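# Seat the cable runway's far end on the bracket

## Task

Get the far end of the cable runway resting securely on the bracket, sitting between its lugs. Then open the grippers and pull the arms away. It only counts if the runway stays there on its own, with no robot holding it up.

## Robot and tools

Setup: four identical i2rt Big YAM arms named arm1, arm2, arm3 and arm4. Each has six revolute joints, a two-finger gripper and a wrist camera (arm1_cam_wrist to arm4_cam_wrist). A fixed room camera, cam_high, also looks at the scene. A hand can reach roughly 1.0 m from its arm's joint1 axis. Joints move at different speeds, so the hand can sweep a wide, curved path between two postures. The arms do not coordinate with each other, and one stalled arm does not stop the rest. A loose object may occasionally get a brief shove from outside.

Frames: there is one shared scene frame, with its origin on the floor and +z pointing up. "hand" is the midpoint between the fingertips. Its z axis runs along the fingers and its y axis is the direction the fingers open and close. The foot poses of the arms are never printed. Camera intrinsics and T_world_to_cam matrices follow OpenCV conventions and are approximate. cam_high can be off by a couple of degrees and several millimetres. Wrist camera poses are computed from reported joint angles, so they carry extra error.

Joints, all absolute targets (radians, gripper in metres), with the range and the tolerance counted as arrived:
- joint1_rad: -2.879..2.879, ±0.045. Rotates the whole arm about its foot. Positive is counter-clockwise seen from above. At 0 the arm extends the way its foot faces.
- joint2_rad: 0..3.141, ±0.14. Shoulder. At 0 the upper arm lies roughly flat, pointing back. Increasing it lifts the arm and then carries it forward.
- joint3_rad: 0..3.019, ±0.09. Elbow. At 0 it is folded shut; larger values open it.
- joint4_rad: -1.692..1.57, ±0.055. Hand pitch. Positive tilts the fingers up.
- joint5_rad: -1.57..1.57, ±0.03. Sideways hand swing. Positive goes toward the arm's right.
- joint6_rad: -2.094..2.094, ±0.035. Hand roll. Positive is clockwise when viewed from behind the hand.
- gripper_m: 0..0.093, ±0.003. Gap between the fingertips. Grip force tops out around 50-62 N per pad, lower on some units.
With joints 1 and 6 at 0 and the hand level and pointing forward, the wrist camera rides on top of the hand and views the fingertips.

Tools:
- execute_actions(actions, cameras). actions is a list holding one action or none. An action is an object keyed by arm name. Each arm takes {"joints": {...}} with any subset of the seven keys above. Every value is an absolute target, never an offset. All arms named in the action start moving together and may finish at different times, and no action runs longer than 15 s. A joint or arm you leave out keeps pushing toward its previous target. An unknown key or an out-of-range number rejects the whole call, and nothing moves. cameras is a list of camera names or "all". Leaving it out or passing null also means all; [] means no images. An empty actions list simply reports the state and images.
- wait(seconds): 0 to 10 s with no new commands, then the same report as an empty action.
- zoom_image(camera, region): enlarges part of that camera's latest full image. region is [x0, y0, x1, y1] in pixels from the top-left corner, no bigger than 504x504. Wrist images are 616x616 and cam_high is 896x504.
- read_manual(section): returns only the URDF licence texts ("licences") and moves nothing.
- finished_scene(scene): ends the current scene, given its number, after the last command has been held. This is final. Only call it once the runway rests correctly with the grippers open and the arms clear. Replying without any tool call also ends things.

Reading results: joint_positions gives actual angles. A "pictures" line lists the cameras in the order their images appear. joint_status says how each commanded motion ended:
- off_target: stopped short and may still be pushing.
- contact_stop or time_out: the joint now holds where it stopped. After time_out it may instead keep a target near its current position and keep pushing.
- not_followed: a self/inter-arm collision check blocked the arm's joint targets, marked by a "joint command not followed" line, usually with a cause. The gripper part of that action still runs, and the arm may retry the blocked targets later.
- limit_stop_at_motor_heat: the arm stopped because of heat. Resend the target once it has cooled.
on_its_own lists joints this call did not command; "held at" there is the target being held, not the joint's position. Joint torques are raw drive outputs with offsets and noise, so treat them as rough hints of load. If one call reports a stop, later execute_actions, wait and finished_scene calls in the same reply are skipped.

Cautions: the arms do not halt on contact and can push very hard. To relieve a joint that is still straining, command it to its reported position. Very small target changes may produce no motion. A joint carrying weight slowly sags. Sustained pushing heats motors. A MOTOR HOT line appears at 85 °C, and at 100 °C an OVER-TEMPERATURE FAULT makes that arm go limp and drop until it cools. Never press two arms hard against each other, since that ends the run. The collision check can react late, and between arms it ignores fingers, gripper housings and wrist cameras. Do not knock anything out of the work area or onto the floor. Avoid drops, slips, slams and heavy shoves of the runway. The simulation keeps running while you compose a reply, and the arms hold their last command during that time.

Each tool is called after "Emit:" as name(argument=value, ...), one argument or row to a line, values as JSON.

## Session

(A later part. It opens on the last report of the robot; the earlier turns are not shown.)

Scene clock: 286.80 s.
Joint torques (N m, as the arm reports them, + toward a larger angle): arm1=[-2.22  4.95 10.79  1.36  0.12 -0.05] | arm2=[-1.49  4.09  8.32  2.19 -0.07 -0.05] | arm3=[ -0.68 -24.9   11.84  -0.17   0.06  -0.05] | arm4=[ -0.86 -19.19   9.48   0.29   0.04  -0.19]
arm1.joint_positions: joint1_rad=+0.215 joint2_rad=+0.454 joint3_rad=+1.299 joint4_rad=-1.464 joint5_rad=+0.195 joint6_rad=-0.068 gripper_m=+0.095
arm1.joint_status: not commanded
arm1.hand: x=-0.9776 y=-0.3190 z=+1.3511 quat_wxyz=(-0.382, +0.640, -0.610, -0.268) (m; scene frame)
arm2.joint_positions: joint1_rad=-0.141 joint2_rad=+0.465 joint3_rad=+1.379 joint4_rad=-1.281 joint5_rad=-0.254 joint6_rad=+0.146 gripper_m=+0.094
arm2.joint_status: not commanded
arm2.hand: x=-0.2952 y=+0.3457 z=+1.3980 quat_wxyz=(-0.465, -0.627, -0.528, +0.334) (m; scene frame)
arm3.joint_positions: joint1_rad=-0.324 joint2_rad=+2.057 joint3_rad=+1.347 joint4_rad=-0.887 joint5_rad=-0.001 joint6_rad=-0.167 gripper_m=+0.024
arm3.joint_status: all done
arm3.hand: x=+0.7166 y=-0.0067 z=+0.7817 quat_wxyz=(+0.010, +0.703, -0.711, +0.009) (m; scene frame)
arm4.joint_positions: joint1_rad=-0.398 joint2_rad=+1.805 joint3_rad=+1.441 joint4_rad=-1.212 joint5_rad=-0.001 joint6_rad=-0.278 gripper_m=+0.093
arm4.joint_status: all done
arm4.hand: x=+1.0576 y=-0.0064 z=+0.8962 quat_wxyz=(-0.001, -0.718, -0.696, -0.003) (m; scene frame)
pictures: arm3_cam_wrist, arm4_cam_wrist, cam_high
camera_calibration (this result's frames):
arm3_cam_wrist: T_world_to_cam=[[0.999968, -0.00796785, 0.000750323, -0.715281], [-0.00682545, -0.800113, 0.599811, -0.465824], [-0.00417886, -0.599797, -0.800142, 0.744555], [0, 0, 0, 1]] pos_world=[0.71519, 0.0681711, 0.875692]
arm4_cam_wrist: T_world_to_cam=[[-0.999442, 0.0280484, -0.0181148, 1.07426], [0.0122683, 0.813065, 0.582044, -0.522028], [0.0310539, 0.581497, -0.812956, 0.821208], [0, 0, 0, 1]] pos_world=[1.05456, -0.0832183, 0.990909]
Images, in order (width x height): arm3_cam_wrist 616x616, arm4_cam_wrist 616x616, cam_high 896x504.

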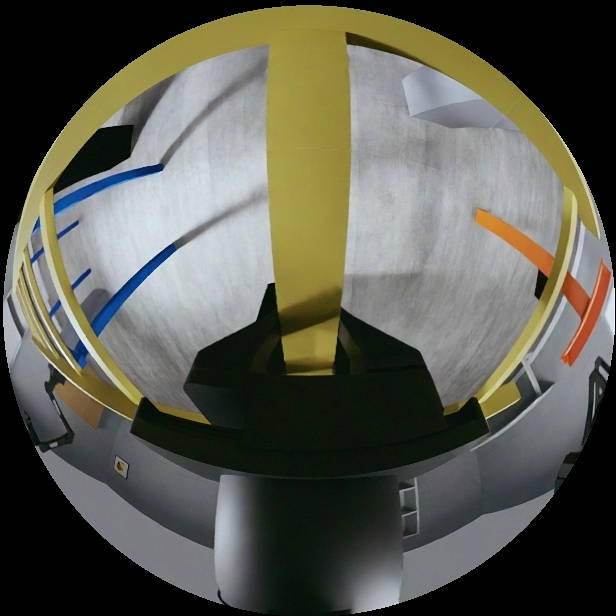

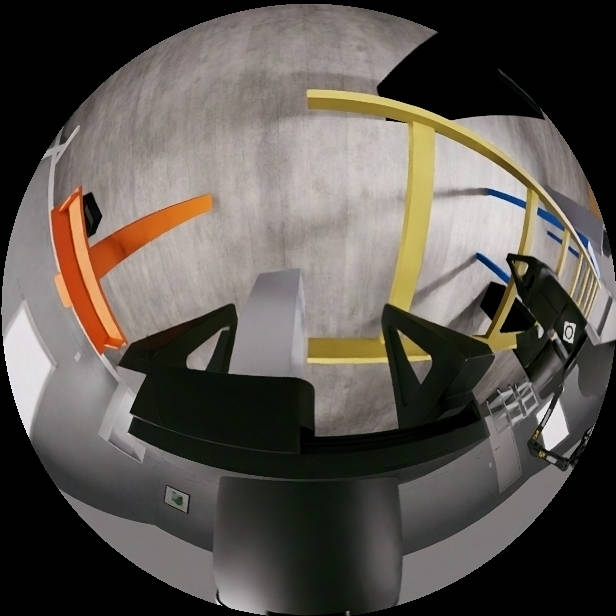

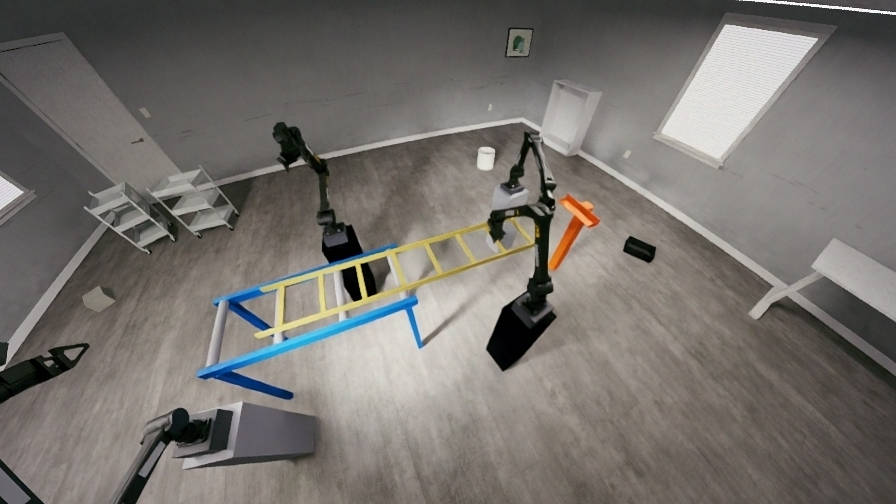

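Emit:
execute_actions(
  actions=[
    {"arm3":{"joints":{"joint1_rad":-0.55,"joint2_rad":1.96,"joint3_rad":1.45,"joint4_rad":-0.91,"joint6_rad":-0.39}}},
  ],
  cameras=["arm3_cam_wrist","arm4_cam_wrist","cam_high"],
)

Scene clock: 294.47 s.
Joint torques (N m, as the arm reports them, + toward a larger angle): arm1=[-2.15  4.93 10.79  1.38  0.11 -0.05] | arm2=[-1.54  4.07  8.3   2.18 -0.08 -0.04] | arm3=[  0.04 -31.05  14.48  -0.13  -0.16  -0.11] | arm4=[ -0.89 -19.06   9.49   0.3    0.04  -0.2 ]
arm1.joint_positions: joint1_rad=+0.215 joint2_rad=+0.454 joint3_rad=+1.299 joint4_rad=-1.464 joint5_rad=+0.195 joint6_rad=-0.068 gripper_m=+0.095
arm1.joint_status: not commanded
arm1.hand: x=-0.9776 y=-0.3190 z=+1.3511 quat_wxyz=(-0.382, +0.640, -0.610, -0.268) (m; scene frame)
arm2.joint_positions: joint1_rad=-0.141 joint2_rad=+0.465 joint3_rad=+1.379 joint4_rad=-1.281 joint5_rad=-0.254 joint6_rad=+0.146 gripper_m=+0.094
arm2.joint_status: not commanded
arm2.hand: x=-0.2952 y=+0.3457 z=+1.3980 quat_wxyz=(-0.465, -0.627, -0.528, +0.334) (m; scene frame)
arm3.joint_positions: joint1_rad=-0.554 joint2_rad=+2.057 joint3_rad=+1.382 joint4_rad=-0.900 joint5_rad=+0.004 joint6_rad=-0.371 gripper_m=+0.024
arm3.joint_status: all done
arm3.hand: x=+0.8417 y=-0.0305 z=+0.7924 quat_wxyz=(+0.000, +0.694, -0.720, +0.005) (m; scene frame)
arm4.joint_positions: joint1_rad=-0.398 joint2_rad=+1.805 joint3_rad=+1.441 joint4_rad=-1.212 joint5_rad=-0.001 joint6_rad=-0.278 gripper_m=+0.093
arm4.joint_status: not commanded
arm4.hand: x=+1.0576 y=-0.0064 z=+0.8962 quat_wxyz=(-0.001, -0.718, -0.696, -0.003) (m; scene frame)
pictures: arm3_cam_wrist, arm4_cam_wrist, cam_high
camera_calibration (this result's frames):
arm3_cam_wrist: T_world_to_cam=[[0.999401, -0.0338289, 0.00722888, -0.846021], [-0.0316815, -0.811177, 0.583943, -0.457268], [-0.0138903, -0.583822, -0.811763, 0.757271], [0, 0, 0, 1]] pos_world=[0.841547, 0.0425665, 0.887858]
arm4_cam_wrist: T_world_to_cam=[[-0.999442, 0.0280484, -0.0181148, 1.07426], [0.0122683, 0.813065, 0.582044, -0.522028], [0.0310539, 0.581497, -0.812956, 0.821208], [0, 0, 0, 1]] pos_world=[1.05456, -0.0832183, 0.990909]
Images, in order (width x height): arm3_cam_wrist 616x616, arm4_cam_wrist 616x616, cam_high 896x504.

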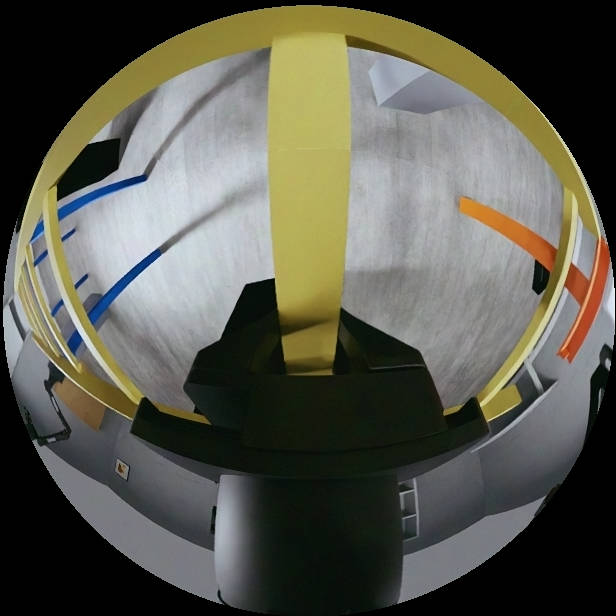

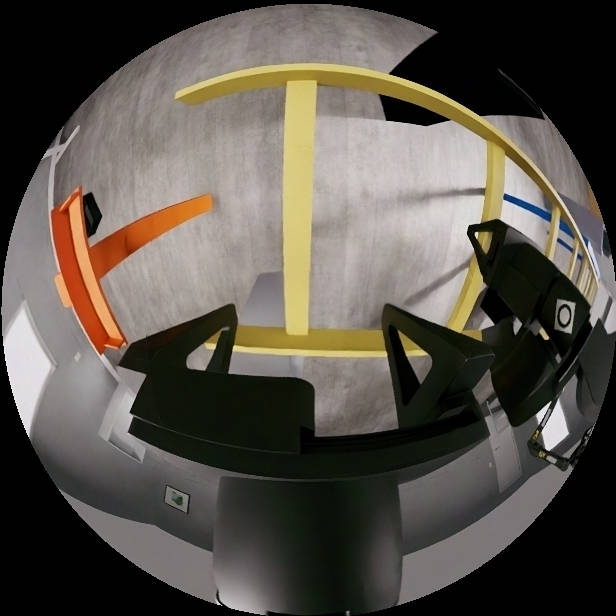

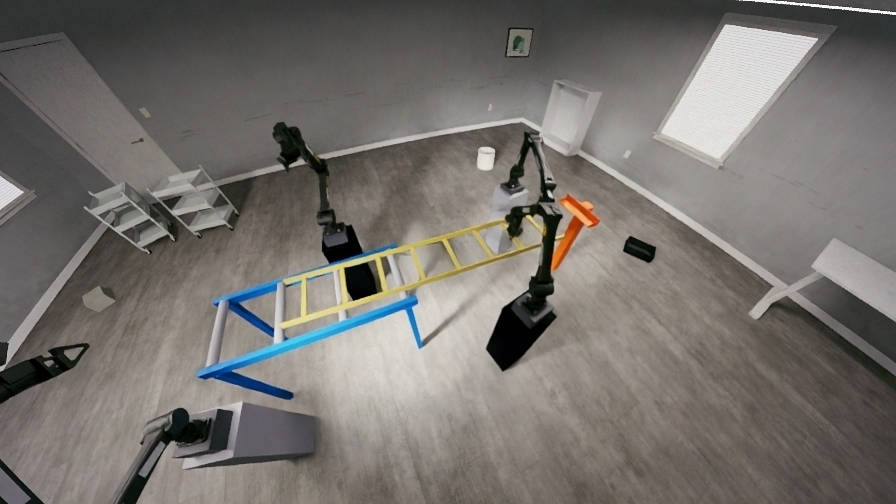

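Emit:
execute_actions(
  actions=[
    {"arm4":{"joints":{"joint1_rad":-0.365,"joint2_rad":1.985,"joint3_rad":1.39,"joint4_rad":-0.965,"joint6_rad":-0.25,"gripper_m":0.06}}},
  ],
  cameras=["arm4_cam_wrist"],
)

Scene clock: 304.07 s.
Joint torques (N m, as the arm reports them, + toward a larger angle): arm1=[-2.11  4.9  10.87  1.44  0.12 -0.03] | arm2=[-1.55  4.13  8.3   2.19 -0.08 -0.04] | arm3=[ -0.01 -30.49  14.49  -0.08  -0.15  -0.1 ] | arm4=[ -0.28 -20.74   8.14   0.76   0.03   0.07]
arm1.joint_positions: joint1_rad=+0.215 joint2_rad=+0.454 joint3_rad=+1.299 joint4_rad=-1.464 joint5_rad=+0.195 joint6_rad=-0.068 gripper_m=+0.095
arm1.joint_status: not commanded
arm1.hand: x=-0.9776 y=-0.3190 z=+1.3511 quat_wxyz=(-0.382, +0.640, -0.610, -0.268) (m; scene frame)
arm2.joint_positions: joint1_rad=-0.141 joint2_rad=+0.465 joint3_rad=+1.379 joint4_rad=-1.281 joint5_rad=-0.254 joint6_rad=+0.146 gripper_m=+0.094
arm2.joint_status: not commanded
arm2.hand: x=-0.2952 y=+0.3457 z=+1.3980 quat_wxyz=(-0.465, -0.627, -0.528, +0.334) (m; scene frame)
arm3.joint_positions: joint1_rad=-0.554 joint2_rad=+2.057 joint3_rad=+1.382 joint4_rad=-0.900 joint5_rad=+0.004 joint6_rad=-0.371 gripper_m=+0.024
arm3.joint_status: not commanded
arm3.hand: x=+0.8417 y=-0.0305 z=+0.7924 quat_wxyz=(+0.000, +0.694, -0.720, +0.005) (m; scene frame)
arm4.joint_positions: joint1_rad=-0.377 joint2_rad=+1.990 joint3_rad=+1.376 joint4_rad=-0.975 joint5_rad=-0.001 joint6_rad=-0.262 gripper_m=+0.060
arm4.joint_status: all done
arm4.hand: x=+1.0648 y=-0.0229 z=+0.7772 quat_wxyz=(+0.003, -0.716, -0.698, -0.010) (m; scene frame)
pictures: arm4_cam_wrist
camera_calibration (this result's frames):
arm4_cam_wrist: T_world_to_cam=[[-0.999504, 0.0225601, -0.0219641, 1.08267], [0.00511916, 0.804733, 0.593615, -0.440963], [0.0310673, 0.593208, -0.804449, 0.727546], [0, 0, 0, 1]] pos_world=[1.06179, -0.101154, 0.870816]
Images, in order (width x height): arm4_cam_wrist 616x616.

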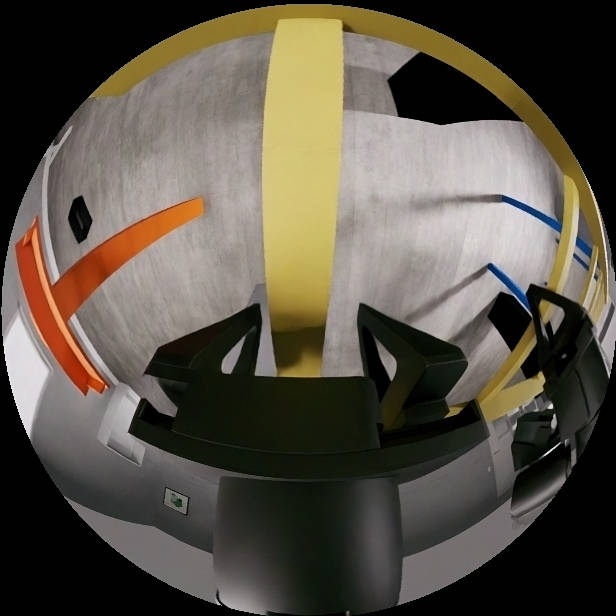

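Emit:
execute_actions(
  actions=[
    {"arm4":{"joints":{"gripper_m":0.0}}},
  ],
  cameras=[],
)

Emit:
execute_actions(
  actions=[
    {"arm4":{"joints":{"joint2_rad":1.90,"joint3_rad":1.45}},"arm3":{"joints":{"joint2_rad":2.04,"joint3_rad":1.40}}},
  ],
  cameras=[],
)

Scene clock: 311.23 s.
Joint torques (N m, as the arm reports them, + toward a larger angle): arm1=[-1.97  4.79 10.87  1.39  0.12 -0.05] | arm2=[-1.55  4.02  8.29  2.18 -0.07 -0.04] | arm3=[ -0.08 -30.13  14.47  -0.09  -0.06  -0.11] | arm4=[ -0.71 -21.01   8.14   0.83   0.26  -0.21]
arm1.joint_positions: joint1_rad=+0.215 joint2_rad=+0.454 joint3_rad=+1.299 joint4_rad=-1.464 joint5_rad=+0.195 joint6_rad=-0.068 gripper_m=+0.095
arm1.joint_status: not commanded
arm1.hand: x=-0.9776 y=-0.3190 z=+1.3511 quat_wxyz=(-0.382, +0.640, -0.610, -0.268) (m; scene frame)
arm2.joint_positions: joint1_rad=-0.141 joint2_rad=+0.465 joint3_rad=+1.379 joint4_rad=-1.281 joint5_rad=-0.254 joint6_rad=+0.146 gripper_m=+0.094
arm2.joint_status: not commanded
arm2.hand: x=-0.2952 y=+0.3457 z=+1.3980 quat_wxyz=(-0.465, -0.627, -0.528, +0.334) (m; scene frame)
arm3.joint_positions: joint1_rad=-0.554 joint2_rad=+2.057 joint3_rad=+1.382 joint4_rad=-0.901 joint5_rad=+0.002 joint6_rad=-0.370 gripper_m=+0.024
arm3.joint_status: not commanded
arm3.hand: x=+0.8410 y=-0.0302 z=+0.7924 quat_wxyz=(+0.001, +0.694, -0.720, +0.004) (m; scene frame)
arm4.joint_positions: joint1_rad=-0.371 joint2_rad=+1.990 joint3_rad=+1.375 joint4_rad=-0.976 joint5_rad=-0.006 joint6_rad=-0.236 gripper_m=+0.024
arm4.joint_status: gripper_m off_target (ended at +0.024, target +0.000)
arm4.hand: x=+1.0690 y=-0.0235 z=+0.7770 quat_wxyz=(+0.001, -0.723, -0.691, -0.012) (m; scene frame)
pictures: none
No camera images: the call's "cameras" was empty. Leave "cameras" out to get every camera's image.

Scene clock: 311.87 s.
Joint torques (N m, as the arm reports them, + toward a larger angle): arm1=[-2.1   4.88 10.84  1.42  0.12 -0.04] | arm2=[-1.6   4.07  8.3   2.18 -0.07 -0.05] | arm3=[ -0.08 -23.05  10.16   0.03  -0.04  -0.11] | arm4=[ -0.81 -27.44  12.43   0.86   0.29  -0.2 ]
arm1.joint_positions: joint1_rad=+0.215 joint2_rad=+0.454 joint3_rad=+1.299 joint4_rad=-1.464 joint5_rad=+0.195 joint6_rad=-0.068 gripper_m=+0.095
arm1.joint_status: not commanded
arm1.hand: x=-0.9776 y=-0.3190 z=+1.3511 quat_wxyz=(-0.382, +0.640, -0.610, -0.268) (m; scene frame)
arm2.joint_positions: joint1_rad=-0.141 joint2_rad=+0.465 joint3_rad=+1.379 joint4_rad=-1.281 joint5_rad=-0.254 joint6_rad=+0.146 gripper_m=+0.094
arm2.joint_status: not commanded
arm2.hand: x=-0.2952 y=+0.3457 z=+1.3980 quat_wxyz=(-0.465, -0.627, -0.528, +0.334) (m; scene frame)
arm3.joint_positions: joint1_rad=-0.554 joint2_rad=+2.057 joint3_rad=+1.378 joint4_rad=-0.901 joint5_rad=+0.002 joint6_rad=-0.370 gripper_m=+0.024
arm3.joint_status: all done
arm3.hand: x=+0.8403 y=-0.0319 z=+0.7914 quat_wxyz=(+0.003, +0.694, -0.720, +0.005) (m; scene frame)
arm4.joint_positions: joint1_rad=-0.371 joint2_rad=+1.983 joint3_rad=+1.375 joint4_rad=-0.976 joint5_rad=-0.006 joint6_rad=-0.236 gripper_m=+0.024
arm4.joint_status: all done
arm4.hand: x=+1.0688 y=-0.0246 z=+0.7808 quat_wxyz=(-0.001, -0.723, -0.691, -0.009) (m; scene frame)
pictures: none
No camera images: the call's "cameras" was empty. Leave "cameras" out to get every camera's image.

Load transferred. Release arm3 and lift it out.

Emit:
execute_actions(
  actions=[
    {"arm3":{"joints":{"gripper_m":0.07}}},
  ],
  cameras=[],
)

Emit:
execute_actions(
  actions=[
    {"arm3":{"joints":{"joint2_rad":1.7,"joint4_rad":-1.15}},"arm4":{"joints":{"joint2_rad":1.86,"joint3_rad":1.47,"joint4_rad":-1.0}}},
  ],
  cameras=["arm3_cam_wrist","arm4_cam_wrist","cam_high"],
)

Scene clock: 317.47 s.
Joint torques (N m, as the arm reports them, + toward a larger angle): arm1=[-2.26  4.82 10.83  1.44  0.12 -0.05] | arm2=[-1.56  4.09  8.3   2.18 -0.07 -0.04] | arm3=[ -0.01 -22.77  10.19   0.01  -0.06  -0.04] | arm4=[ -0.61 -27.83  12.54   0.71   0.28  -0.2 ]
arm1.joint_positions: joint1_rad=+0.215 joint2_rad=+0.454 joint3_rad=+1.299 joint4_rad=-1.464 joint5_rad=+0.195 joint6_rad=-0.068 gripper_m=+0.095
arm1.joint_status: not commanded
arm1.hand: x=-0.9776 y=-0.3190 z=+1.3511 quat_wxyz=(-0.382, +0.640, -0.610, -0.268) (m; scene frame)
arm2.joint_positions: joint1_rad=-0.141 joint2_rad=+0.465 joint3_rad=+1.379 joint4_rad=-1.281 joint5_rad=-0.254 joint6_rad=+0.146 gripper_m=+0.094
arm2.joint_status: not commanded
arm2.hand: x=-0.2952 y=+0.3457 z=+1.3980 quat_wxyz=(-0.465, -0.627, -0.528, +0.334) (m; scene frame)
arm3.joint_positions: joint1_rad=-0.554 joint2_rad=+2.053 joint3_rad=+1.379 joint4_rad=-0.901 joint5_rad=+0.002 joint6_rad=-0.378 gripper_m=+0.070
arm3.joint_status: all done
arm3.hand: x=+0.8407 y=-0.0308 z=+0.7942 quat_wxyz=(+0.000, +0.697, -0.718, +0.004) (m; scene frame)
arm4.joint_positions: joint1_rad=-0.371 joint2_rad=+1.983 joint3_rad=+1.375 joint4_rad=-0.974 joint5_rad=-0.006 joint6_rad=-0.236 gripper_m=+0.024
arm4.joint_status: not commanded
arm4.hand: x=+1.0687 y=-0.0250 z=+0.7806 quat_wxyz=(-0.001, -0.723, -0.691, -0.008) (m; scene frame)
pictures: none
No camera images: the call's "cameras" was empty. Leave "cameras" out to get every camera's image.

Scene clock: 319.10 s.
Joint torques (N m, as the arm reports them, + toward a larger angle): arm1=[-2.05  4.99 10.8   1.41  0.12 -0.04] | arm2=[-1.54  4.06  8.3   2.18 -0.07 -0.04] | arm3=[ -0.04 -13.96  11.9    0.12  -0.06  -0.04] | arm4=[ -0.79 -30.3   13.85  -0.19   0.28  -0.21]
arm1.joint_positions: joint1_rad=+0.215 joint2_rad=+0.454 joint3_rad=+1.299 joint4_rad=-1.464 joint5_rad=+0.195 joint6_rad=-0.068 gripper_m=+0.095
arm1.joint_status: not commanded
arm1.hand: x=-0.9776 y=-0.3190 z=+1.3511 quat_wxyz=(-0.382, +0.640, -0.610, -0.268) (m; scene frame)
arm2.joint_positions: joint1_rad=-0.141 joint2_rad=+0.465 joint3_rad=+1.379 joint4_rad=-1.281 joint5_rad=-0.254 joint6_rad=+0.146 gripper_m=+0.094
arm2.joint_status: not commanded
arm2.hand: x=-0.2952 y=+0.3457 z=+1.3980 quat_wxyz=(-0.465, -0.627, -0.528, +0.334) (m; scene frame)
arm3.joint_positions: joint1_rad=-0.554 joint2_rad=+1.666 joint3_rad=+1.385 joint4_rad=-1.137 joint5_rad=+0.002 joint6_rad=-0.378 gripper_m=+0.070
arm3.joint_status: all done
arm3.hand: x=+0.8298 y=-0.0536 z=+0.9958 quat_wxyz=(-0.072, +0.695, -0.715, -0.026) (m; scene frame)
arm4.joint_positions: joint1_rad=-0.371 joint2_rad=+1.976 joint3_rad=+1.375 joint4_rad=-0.985 joint5_rad=-0.007 joint6_rad=-0.236 gripper_m=+0.024
arm4.joint_status: joint3_rad time_out (moved +0.000 of +0.095); the others done
arm4.on_its_own: joint3_rad reads +1.375 and still pushes toward +1.470 since a time_out
arm4.hand: x=+1.0691 y=-0.0236 z=+0.7846 quat_wxyz=(-0.001, -0.723, -0.691, -0.009) (m; scene frame)
pictures: arm3_cam_wrist, arm4_cam_wrist, cam_high
camera_calibration (this result's frames):
arm3_cam_wrist: T_world_to_cam=[[0.997499, -0.0301205, 0.0639371, -0.891107], [-0.0561183, -0.887472, 0.457431, -0.453045], [0.0429643, -0.459876, -0.886943, 0.943025], [0, 0, 0, 1]] pos_world=[0.822938, 0.00476926, 1.10062]
arm4_cam_wrist: T_world_to_cam=[[-0.998753, 0.0423679, -0.0264237, 1.09035], [0.0186739, 0.807719, 0.589272, -0.455879], [0.0463092, 0.588044, -0.807502, 0.719735], [0, 0, 0, 1]] pos_world=[1.06418, -0.10121, 0.878636]
Images, in order (width x height): arm3_cam_wrist 616x616, arm4_cam_wrist 616x616, cam_high 896x504.

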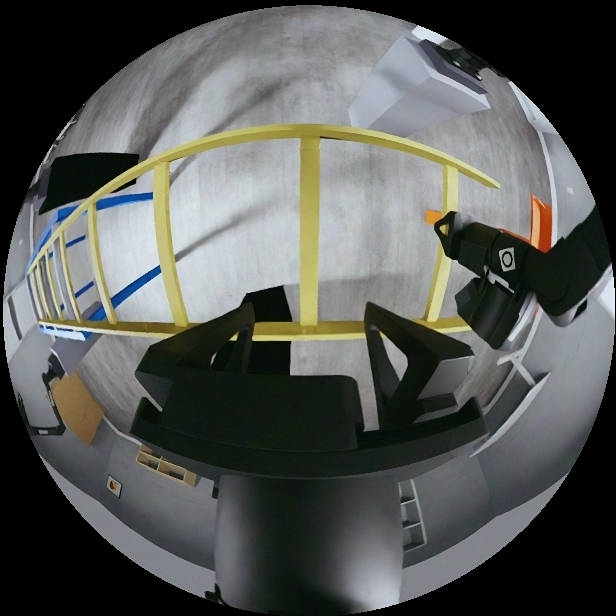

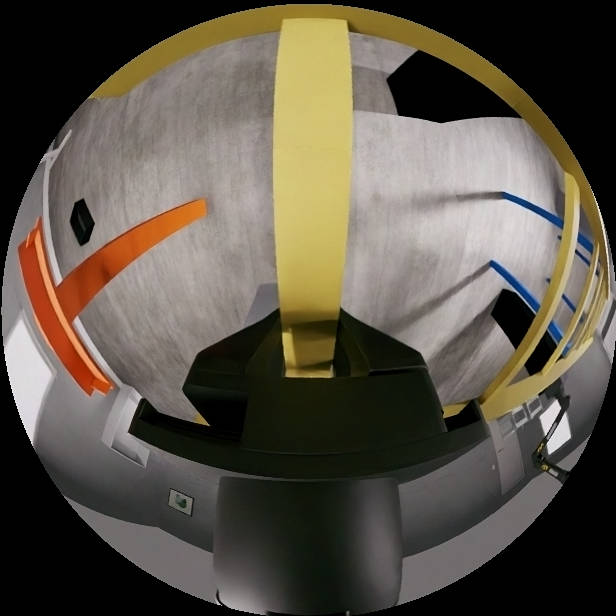

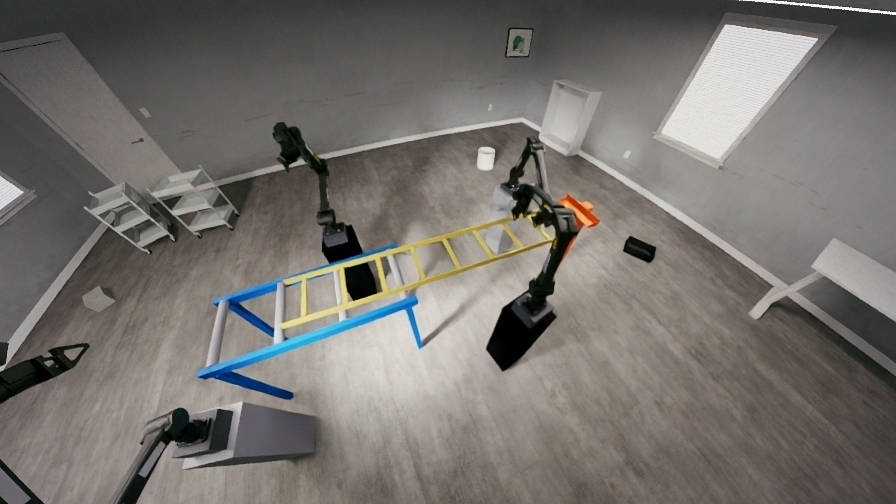

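Emit:
zoom_image(
  camera="arm4_cam_wrist",
  region=[0, 200, 200, 400],
)

Region (0, 200, 200, 400) of arm4_cam_wrist's 616x616 image, scaled by 2.520, with more detail than that image has.

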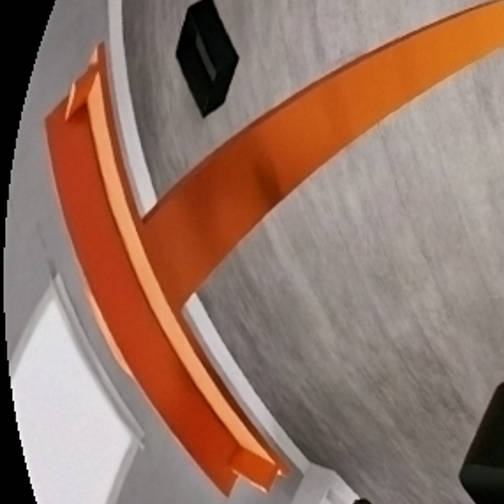

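Emit:
execute_actions(
  actions=[
    {"arm3":{"joints":{"joint1_rad":0.2,"joint2_rad":0.8,"joint3_rad":1.3}},"arm4":{"joints":{"joint1_rad":0.075,"joint2_rad":1.755,"joint3_rad":1.31,"joint4_rad":-0.92,"joint6_rad":0.20}}},
  ],
  cameras=["arm4_cam_wrist","cam_high"],
)

Scene clock: 354.33 s.
Joint torques (N m, as the arm reports them, + toward a larger angle): arm1=[-2.28  5.01 10.82  1.37  0.12 -0.05] | arm2=[-1.54  4.01  8.29  2.18 -0.07 -0.04] | arm3=[ 0.71 -0.61 12.11  1.23  0.13 -0.01] | arm4=[ -0.37 -30.47  12.38   0.33   0.     0.04]
arm1.joint_positions: joint1_rad=+0.215 joint2_rad=+0.454 joint3_rad=+1.299 joint4_rad=-1.464 joint5_rad=+0.195 joint6_rad=-0.068 gripper_m=+0.095
arm1.joint_status: not commanded
arm1.hand: x=-0.9776 y=-0.3190 z=+1.3511 quat_wxyz=(-0.382, +0.640, -0.610, -0.268) (m; scene frame)
arm2.joint_positions: joint1_rad=-0.141 joint2_rad=+0.465 joint3_rad=+1.379 joint4_rad=-1.281 joint5_rad=-0.254 joint6_rad=+0.146 gripper_m=+0.094
arm2.joint_status: not commanded
arm2.hand: x=-0.2952 y=+0.3457 z=+1.3980 quat_wxyz=(-0.465, -0.627, -0.528, +0.334) (m; scene frame)
arm3.joint_positions: joint1_rad=+0.188 joint2_rad=+0.785 joint3_rad=+1.288 joint4_rad=-1.139 joint5_rad=-0.002 joint6_rad=-0.380 gripper_m=+0.070
arm3.joint_status: all done
arm3.hand: x=+0.5081 y=-0.2233 z=+1.3267 quat_wxyz=(-0.325, +0.813, -0.370, -0.310) (m; scene frame)
arm4.joint_positions: joint1_rad=+0.064 joint2_rad=+1.893 joint3_rad=+1.231 joint4_rad=-0.916 joint5_rad=+0.002 joint6_rad=+0.189 gripper_m=+0.024
arm4.joint_status: all done
arm4.hand: x=+1.2963 y=+0.0002 z=+0.7829 quat_wxyz=(+0.002, -0.720, -0.694, -0.003) (m; scene frame)
pictures: arm4_cam_wrist, cam_high
camera_calibration (this result's frames):
arm4_cam_wrist: T_world_to_cam=[[-0.999383, 0.0326469, -0.012949, 1.30645], [0.0189035, 0.810742, 0.585099, -0.475324], [0.0296, 0.584493, -0.810859, 0.7181], [0, 0, 0, 1]] pos_world=[1.29338, -0.077011, 0.877306]
Images, in order (width x height): arm4_cam_wrist 616x616, cam_high 896x504.

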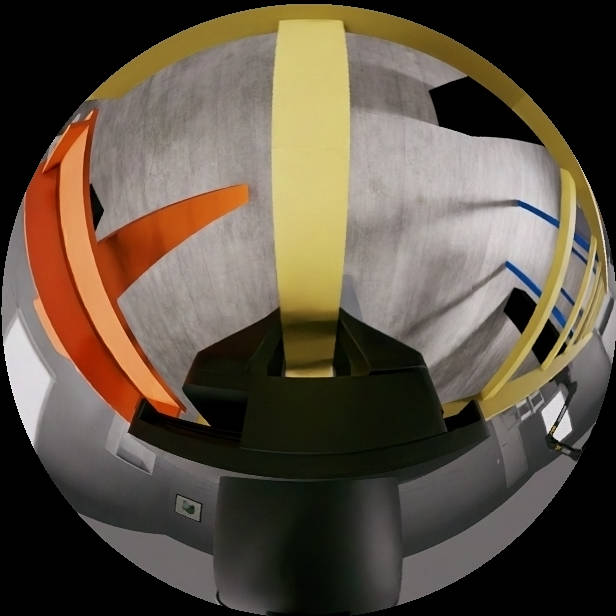

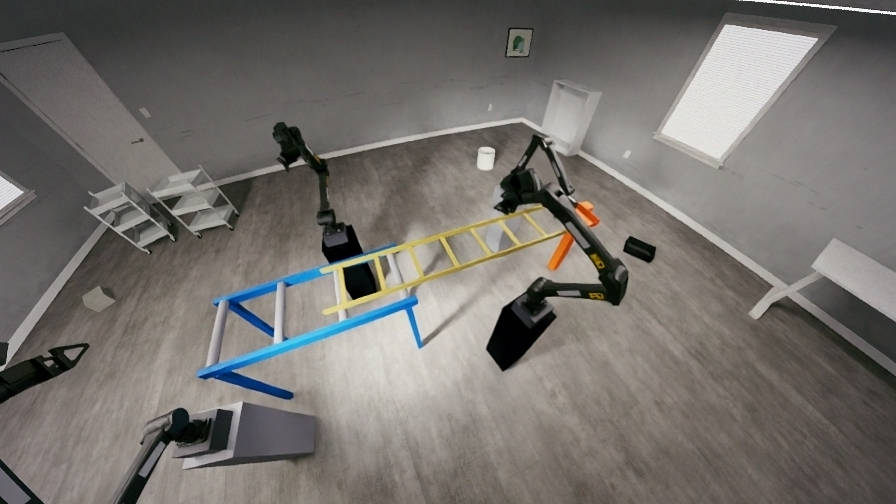

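Emit:
zoom_image(
  camera="arm4_cam_wrist",
  region=[10, 60, 190, 240],
)

Emit:
zoom_image(
  camera="arm4_cam_wrist",
  region=[90, 320, 230, 460],
)

Region (10, 60, 190, 240) of arm4_cam_wrist's 616x616 image, scaled by 2.800, with more detail than that image has.

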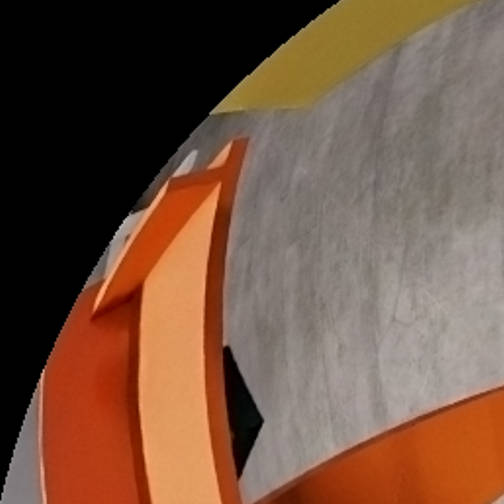

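Region (90, 320, 230, 460) of arm4_cam_wrist's 616x616 image, scaled by 3.600, with more detail than that image has.

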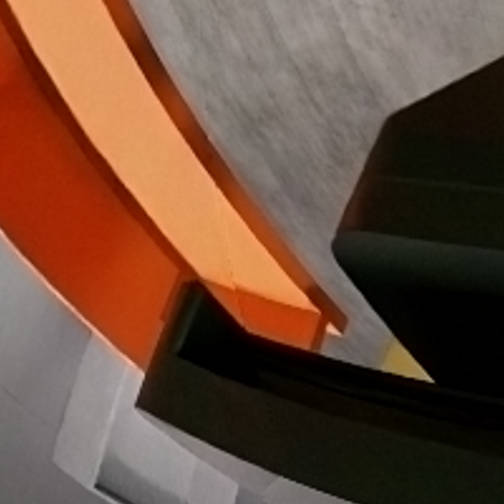

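Emit:
execute_actions(
  actions=[
    {"arm4":{"joints":{"joint1_rad":0.15,"joint2_rad":1.77,"joint3_rad":1.39,"joint4_rad":-0.95,"joint6_rad":0.28}}},
  ],
  cameras=["arm4_cam_wrist"],
)

Scene clock: 389.73 s.
Joint torques (N m, as the arm reports them, + toward a larger angle): arm1=[-2.15  4.95 10.82  1.39  0.12 -0.05] | arm2=[-1.62  4.1   8.31  2.18 -0.08 -0.04] | arm3=[ 0.78 -0.24 12.21  1.22  0.13  0.  ] | arm4=[ -1.54 -29.27  14.98  -0.22   0.04  -0.05]
arm1.joint_positions: joint1_rad=+0.215 joint2_rad=+0.454 joint3_rad=+1.299 joint4_rad=-1.464 joint5_rad=+0.195 joint6_rad=-0.068 gripper_m=+0.095
arm1.joint_status: not commanded
arm1.hand: x=-0.9776 y=-0.3190 z=+1.3511 quat_wxyz=(-0.382, +0.640, -0.610, -0.268) (m; scene frame)
arm2.joint_positions: joint1_rad=-0.141 joint2_rad=+0.465 joint3_rad=+1.379 joint4_rad=-1.281 joint5_rad=-0.254 joint6_rad=+0.146 gripper_m=+0.094
arm2.joint_status: not commanded
arm2.hand: x=-0.2952 y=+0.3457 z=+1.3980 quat_wxyz=(-0.465, -0.627, -0.528, +0.334) (m; scene frame)
arm3.joint_positions: joint1_rad=+0.188 joint2_rad=+0.785 joint3_rad=+1.288 joint4_rad=-1.139 joint5_rad=-0.002 joint6_rad=-0.380 gripper_m=+0.070
arm3.joint_status: not commanded
arm3.hand: x=+0.5081 y=-0.2233 z=+1.3267 quat_wxyz=(-0.325, +0.813, -0.370, -0.310) (m; scene frame)
arm4.joint_positions: joint1_rad=+0.158 joint2_rad=+1.894 joint3_rad=+1.256 joint4_rad=-0.933 joint5_rad=+0.001 joint6_rad=+0.280 gripper_m=+0.024
arm4.joint_status: joint3_rad time_out (moved +0.025 of +0.159); the others done
arm4.on_its_own: joint3_rad reads +1.256 and still pushes toward +1.369 since a time_out
arm4.hand: x=+1.3447 y=+0.0020 z=+0.7903 quat_wxyz=(-0.001, -0.719, -0.695, -0.001) (m; scene frame)
pictures: arm4_cam_wrist
camera_calibration (this result's frames):
arm4_cam_wrist: T_world_to_cam=[[-0.999433, 0.0299051, -0.0154798, 1.35691], [0.0154209, 0.815122, 0.579085, -0.472635], [0.0299355, 0.578518, -0.81512, 0.724591], [0, 0, 0, 1]] pos_world=[1.34173, -0.0745121, 0.885329]
Images, in order (width x height): arm4_cam_wrist 616x616.

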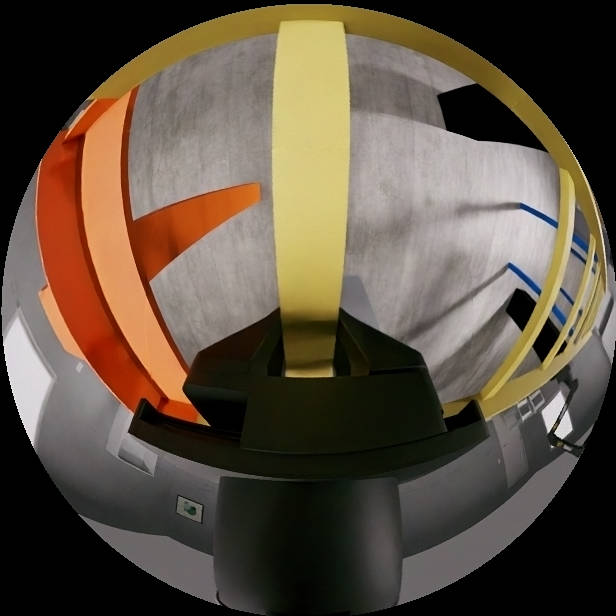

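Emit:
zoom_image(
  camera="arm4_cam_wrist",
  region=[30, 50, 190, 210],
)

Emit:
zoom_image(
  camera="arm4_cam_wrist",
  region=[120, 340, 240, 460],
)

Region (30, 50, 190, 210) of arm4_cam_wrist's 616x616 image, scaled by 3.150, with more detail than that image has.

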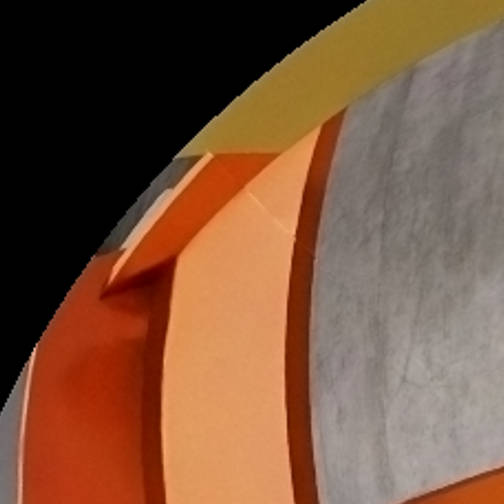

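Region (120, 340, 240, 460) of arm4_cam_wrist's 616x616 image, scaled by 4.200, with more detail than that image has.

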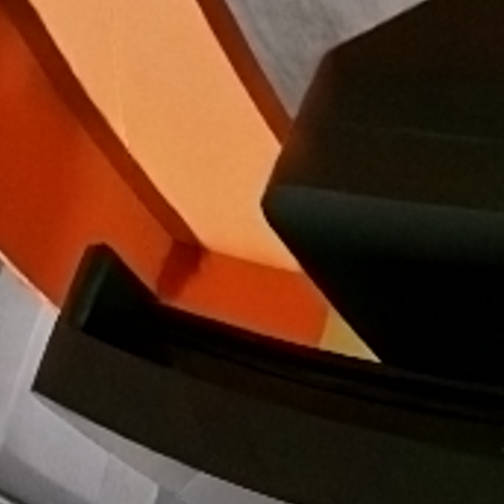

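Emit:
execute_actions(
  actions=[
    {"arm4":{"joints":{"joint2_rad":1.82,"joint3_rad":1.42,"joint4_rad":-0.92}}},
  ],
  cameras=["arm4_cam_wrist"],
)

Scene clock: 415.27 s.
Joint torques (N m, as the arm reports them, + toward a larger angle): arm1=[-2.11  4.86 10.83  1.42  0.12 -0.04] | arm2=[-1.55  4.1   8.3   2.2  -0.08 -0.04] | arm3=[ 0.71 -0.27 12.23  1.21  0.13  0.  ] | arm4=[ -1.67 -28.74  14.88   0.57  -0.05  -0.11]
arm1.joint_positions: joint1_rad=+0.215 joint2_rad=+0.454 joint3_rad=+1.299 joint4_rad=-1.464 joint5_rad=+0.195 joint6_rad=-0.068 gripper_m=+0.095
arm1.joint_status: not commanded
arm1.hand: x=-0.9776 y=-0.3190 z=+1.3511 quat_wxyz=(-0.382, +0.640, -0.610, -0.268) (m; scene frame)
arm2.joint_positions: joint1_rad=-0.141 joint2_rad=+0.465 joint3_rad=+1.379 joint4_rad=-1.281 joint5_rad=-0.254 joint6_rad=+0.146 gripper_m=+0.094
arm2.joint_status: not commanded
arm2.hand: x=-0.2952 y=+0.3457 z=+1.3980 quat_wxyz=(-0.465, -0.627, -0.528, +0.334) (m; scene frame)
arm3.joint_positions: joint1_rad=+0.188 joint2_rad=+0.785 joint3_rad=+1.288 joint4_rad=-1.139 joint5_rad=-0.002 joint6_rad=-0.380 gripper_m=+0.070
arm3.joint_status: not commanded
arm3.hand: x=+0.5081 y=-0.2233 z=+1.3267 quat_wxyz=(-0.325, +0.813, -0.370, -0.310) (m; scene frame)
arm4.joint_positions: joint1_rad=+0.158 joint2_rad=+1.932 joint3_rad=+1.279 joint4_rad=-0.926 joint5_rad=+0.003 joint6_rad=+0.284 gripper_m=+0.024
arm4.joint_status: joint3_rad time_out (moved +0.023 of +0.164); the others done
arm4.on_its_own: joint3_rad reads +1.279 and still pushes toward +1.391 since a time_out
arm4.hand: x=+1.3461 y=-0.0051 z=+0.7783 quat_wxyz=(+0.003, -0.720, -0.694, -0.002) (m; scene frame)
pictures: arm4_cam_wrist
camera_calibration (this result's frames):
arm4_cam_wrist: T_world_to_cam=[[-0.999342, 0.0345388, -0.0110599, 1.3548], [0.0215509, 0.810839, 0.584873, -0.47271], [0.0291686, 0.58425, -0.81105, 0.716699], [0, 0, 0, 1]] pos_world=[1.3432, -0.082233, 0.872737]
Images, in order (width x height): arm4_cam_wrist 616x616.

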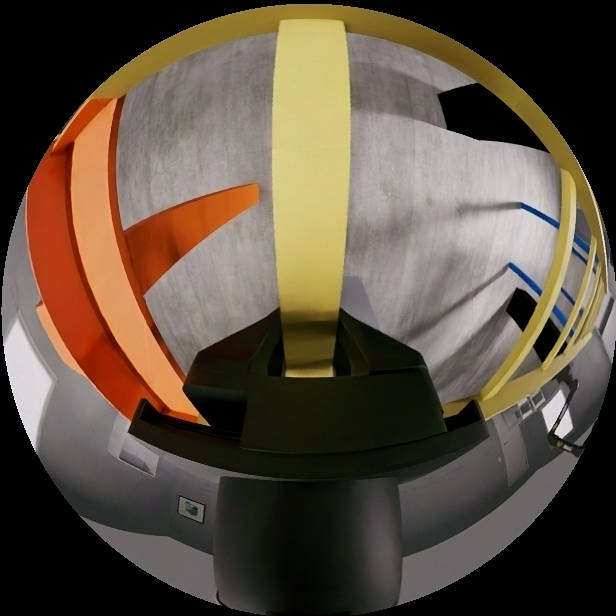

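Emit:
execute_actions(
  actions=[
    {"arm4":{"joints":{"joint2_rad":1.765}}},
  ],
  cameras=["arm4_cam_wrist"],
)

Scene clock: 421.83 s.
Joint torques (N m, as the arm reports them, + toward a larger angle): arm1=[-2.19  4.76 10.82  1.4   0.12 -0.03] | arm2=[-1.56  4.07  8.32  2.19 -0.07 -0.04] | arm3=[ 0.69 -0.33 12.24  1.22  0.13 -0.01] | arm4=[ -1.63 -33.58  14.85   0.59  -0.05  -0.1 ]
arm1.joint_positions: joint1_rad=+0.215 joint2_rad=+0.454 joint3_rad=+1.299 joint4_rad=-1.464 joint5_rad=+0.195 joint6_rad=-0.068 gripper_m=+0.095
arm1.joint_status: not commanded
arm1.hand: x=-0.9776 y=-0.3190 z=+1.3511 quat_wxyz=(-0.382, +0.640, -0.610, -0.268) (m; scene frame)
arm2.joint_positions: joint1_rad=-0.141 joint2_rad=+0.465 joint3_rad=+1.379 joint4_rad=-1.281 joint5_rad=-0.254 joint6_rad=+0.146 gripper_m=+0.094
arm2.joint_status: not commanded
arm2.hand: x=-0.2952 y=+0.3457 z=+1.3980 quat_wxyz=(-0.465, -0.627, -0.528, +0.334) (m; scene frame)
arm3.joint_positions: joint1_rad=+0.188 joint2_rad=+0.785 joint3_rad=+1.288 joint4_rad=-1.139 joint5_rad=-0.002 joint6_rad=-0.380 gripper_m=+0.070
arm3.joint_status: not commanded
arm3.hand: x=+0.5081 y=-0.2233 z=+1.3267 quat_wxyz=(-0.325, +0.813, -0.370, -0.310) (m; scene frame)
arm4.joint_positions: joint1_rad=+0.158 joint2_rad=+1.932 joint3_rad=+1.279 joint4_rad=-0.926 joint5_rad=+0.003 joint6_rad=+0.284 gripper_m=+0.024
arm4.joint_status: joint2_rad time_out (moved +0.000 of -0.167)
arm4.on_its_own: joint2_rad reads +1.932 and still pushes toward +1.765 since a time_out; joint3_rad reads +1.279 and still pushes toward +1.391 since a time_out
arm4.hand: x=+1.3461 y=-0.0051 z=+0.7783 quat_wxyz=(+0.003, -0.720, -0.694, -0.002) (m; scene frame)
pictures: arm4_cam_wrist
camera_calibration (this result's frames):
arm4_cam_wrist: T_world_to_cam=[[-0.999342, 0.0345388, -0.0110599, 1.3548], [0.0215509, 0.810839, 0.584873, -0.47271], [0.0291686, 0.58425, -0.81105, 0.716699], [0, 0, 0, 1]] pos_world=[1.3432, -0.082233, 0.872737]
Images, in order (width x height): arm4_cam_wrist 616x616.

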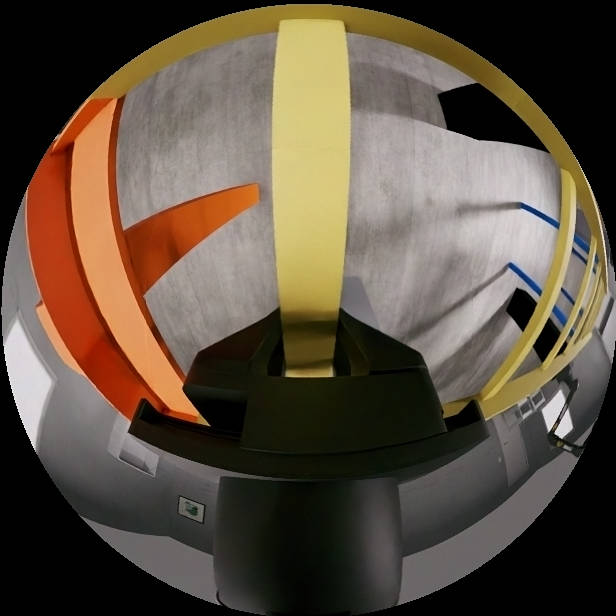

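Stiction. Push more.

Emit:
execute_actions(
  actions=[
    {"arm4":{"joints":{"joint2_rad":1.73}}},
  ],
  cameras=["arm4_cam_wrist"],
)

Scene clock: 426.70 s.
Joint torques (N m, as the arm reports them, + toward a larger angle): arm1=[-2.14  4.91 10.81  1.4   0.12 -0.05] | arm2=[-1.55  4.02  8.3   2.17 -0.07 -0.04] | arm3=[ 0.76 -0.28 12.2   1.22  0.13 -0.01] | arm4=[ -1.55 -34.26  14.99   0.61   0.12  -0.13]
arm1.joint_positions: joint1_rad=+0.215 joint2_rad=+0.454 joint3_rad=+1.299 joint4_rad=-1.464 joint5_rad=+0.195 joint6_rad=-0.068 gripper_m=+0.095
arm1.joint_status: not commanded
arm1.hand: x=-0.9776 y=-0.3190 z=+1.3511 quat_wxyz=(-0.382, +0.640, -0.610, -0.268) (m; scene frame)
arm2.joint_positions: joint1_rad=-0.141 joint2_rad=+0.465 joint3_rad=+1.379 joint4_rad=-1.281 joint5_rad=-0.254 joint6_rad=+0.146 gripper_m=+0.094
arm2.joint_status: not commanded
arm2.hand: x=-0.2952 y=+0.3457 z=+1.3980 quat_wxyz=(-0.465, -0.627, -0.528, +0.334) (m; scene frame)
arm3.joint_positions: joint1_rad=+0.188 joint2_rad=+0.785 joint3_rad=+1.288 joint4_rad=-1.139 joint5_rad=-0.002 joint6_rad=-0.380 gripper_m=+0.070
arm3.joint_status: not commanded
arm3.hand: x=+0.5081 y=-0.2233 z=+1.3267 quat_wxyz=(-0.325, +0.813, -0.370, -0.310) (m; scene frame)
arm4.joint_positions: joint1_rad=+0.158 joint2_rad=+1.906 joint3_rad=+1.279 joint4_rad=-0.926 joint5_rad=-0.002 joint6_rad=+0.286 gripper_m=+0.024
arm4.joint_status: joint2_rad time_out (moved -0.026 of -0.202)
arm4.on_its_own: joint2_rad reads +1.906 and still pushes toward +1.730 since a time_out; joint3_rad reads +1.279 and still pushes toward +1.391 since a time_out
arm4.hand: x=+1.3477 y=-0.0082 z=+0.7913 quat_wxyz=(-0.009, -0.721, -0.693, +0.002) (m; scene frame)
pictures: arm4_cam_wrist
camera_calibration (this result's frames):
arm4_cam_wrist: T_world_to_cam=[[-0.999101, 0.0357368, -0.022824, 1.36568], [0.0165468, 0.824161, 0.566114, -0.456073], [0.0390417, 0.565227, -0.824011, 0.725828], [0, 0, 0, 1]] pos_world=[1.34366, -0.0831843, 0.88745]
Images, in order (width x height): arm4_cam_wrist 616x616.

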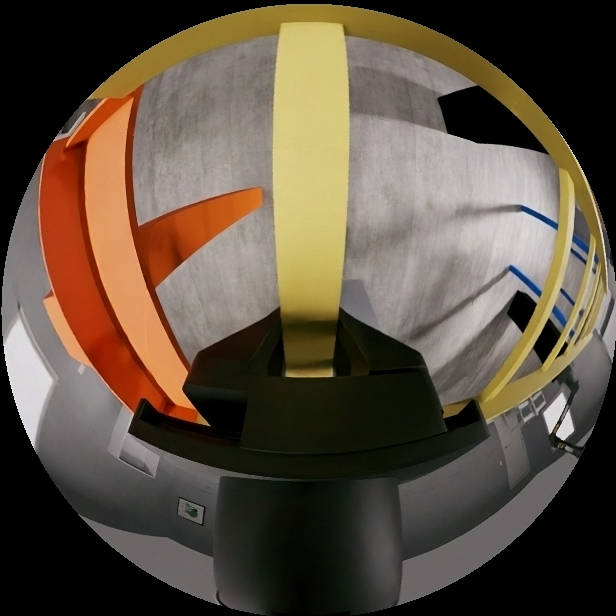

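Emit:
execute_actions(
  actions=[
    {"arm4":{"joints":{"joint1_rad":0.265,"joint2_rad":1.77,"joint4_rad":-0.875,"joint6_rad":0.395}}},
  ],
  cameras=["arm4_cam_wrist"],
)

Scene clock: 434.63 s.
Joint torques (N m, as the arm reports them, + toward a larger angle): arm1=[-2.45  4.86 10.83  1.43  0.12 -0.05] | arm2=[-1.61  4.07  8.29  2.17 -0.07 -0.05] | arm3=[ 0.74 -0.27 12.21  1.22  0.13 -0.01] | arm4=[  4.88 -30.75  15.06   1.9   -0.86   0.84]
arm1.joint_positions: joint1_rad=+0.215 joint2_rad=+0.454 joint3_rad=+1.299 joint4_rad=-1.464 joint5_rad=+0.195 joint6_rad=-0.068 gripper_m=+0.095
arm1.joint_status: not commanded
arm1.hand: x=-0.9776 y=-0.3190 z=+1.3511 quat_wxyz=(-0.382, +0.640, -0.610, -0.268) (m; scene frame)
arm2.joint_positions: joint1_rad=-0.141 joint2_rad=+0.465 joint3_rad=+1.379 joint4_rad=-1.281 joint5_rad=-0.254 joint6_rad=+0.146 gripper_m=+0.094
arm2.joint_status: not commanded
arm2.hand: x=-0.2952 y=+0.3457 z=+1.3980 quat_wxyz=(-0.465, -0.627, -0.528, +0.334) (m; scene frame)
arm3.joint_positions: joint1_rad=+0.188 joint2_rad=+0.785 joint3_rad=+1.288 joint4_rad=-1.139 joint5_rad=-0.002 joint6_rad=-0.380 gripper_m=+0.070
arm3.joint_status: not commanded
arm3.hand: x=+0.5081 y=-0.2233 z=+1.3267 quat_wxyz=(-0.325, +0.813, -0.370, -0.310) (m; scene frame)
arm4.joint_positions: joint1_rad=+0.173 joint2_rad=+1.906 joint3_rad=+1.279 joint4_rad=-0.916 joint5_rad=+0.025 joint6_rad=+0.311 gripper_m=+0.024
arm4.joint_status: joint1_rad time_out (moved +0.015 of +0.107); joint6_rad time_out (moved +0.025 of +0.109); the others done
arm4.on_its_own: joint1_rad reads +0.173 and still pushes toward +0.265 since a time_out; joint3_rad reads +1.279 and still pushes toward +1.391 since a time_out; joint6_rad reads +0.311 and still pushes toward +0.395 since a time_out
arm4.hand: x=+1.3514 y=-0.0098 z=+0.7914 quat_wxyz=(-0.007, -0.724, -0.689, +0.016) (m; scene frame)
pictures: arm4_cam_wrist
camera_calibration (this result's frames):
arm4_cam_wrist: T_world_to_cam=[[-0.998937, 0.0460945, -0.000763808, 1.3519], [0.0380175, 0.833042, 0.551902, -0.472579], [0.0260759, 0.551286, -0.833909, 0.751893], [0, 0, 0, 1]] pos_world=[1.34882, -0.0831449, 0.88886]
Images, in order (width x height): arm4_cam_wrist 616x616.

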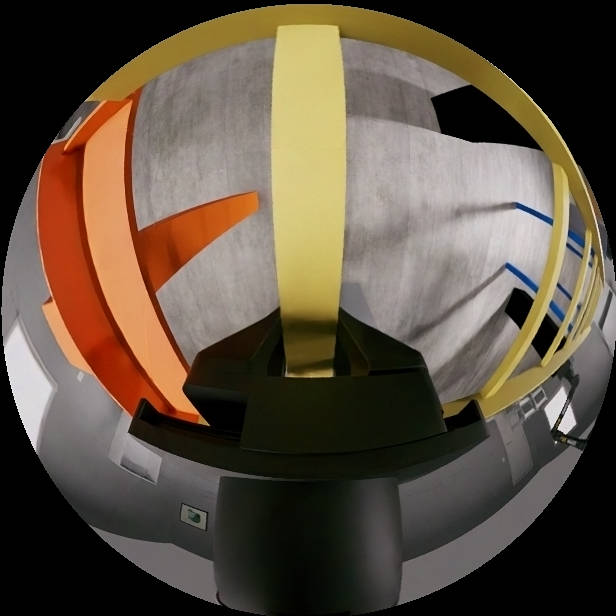

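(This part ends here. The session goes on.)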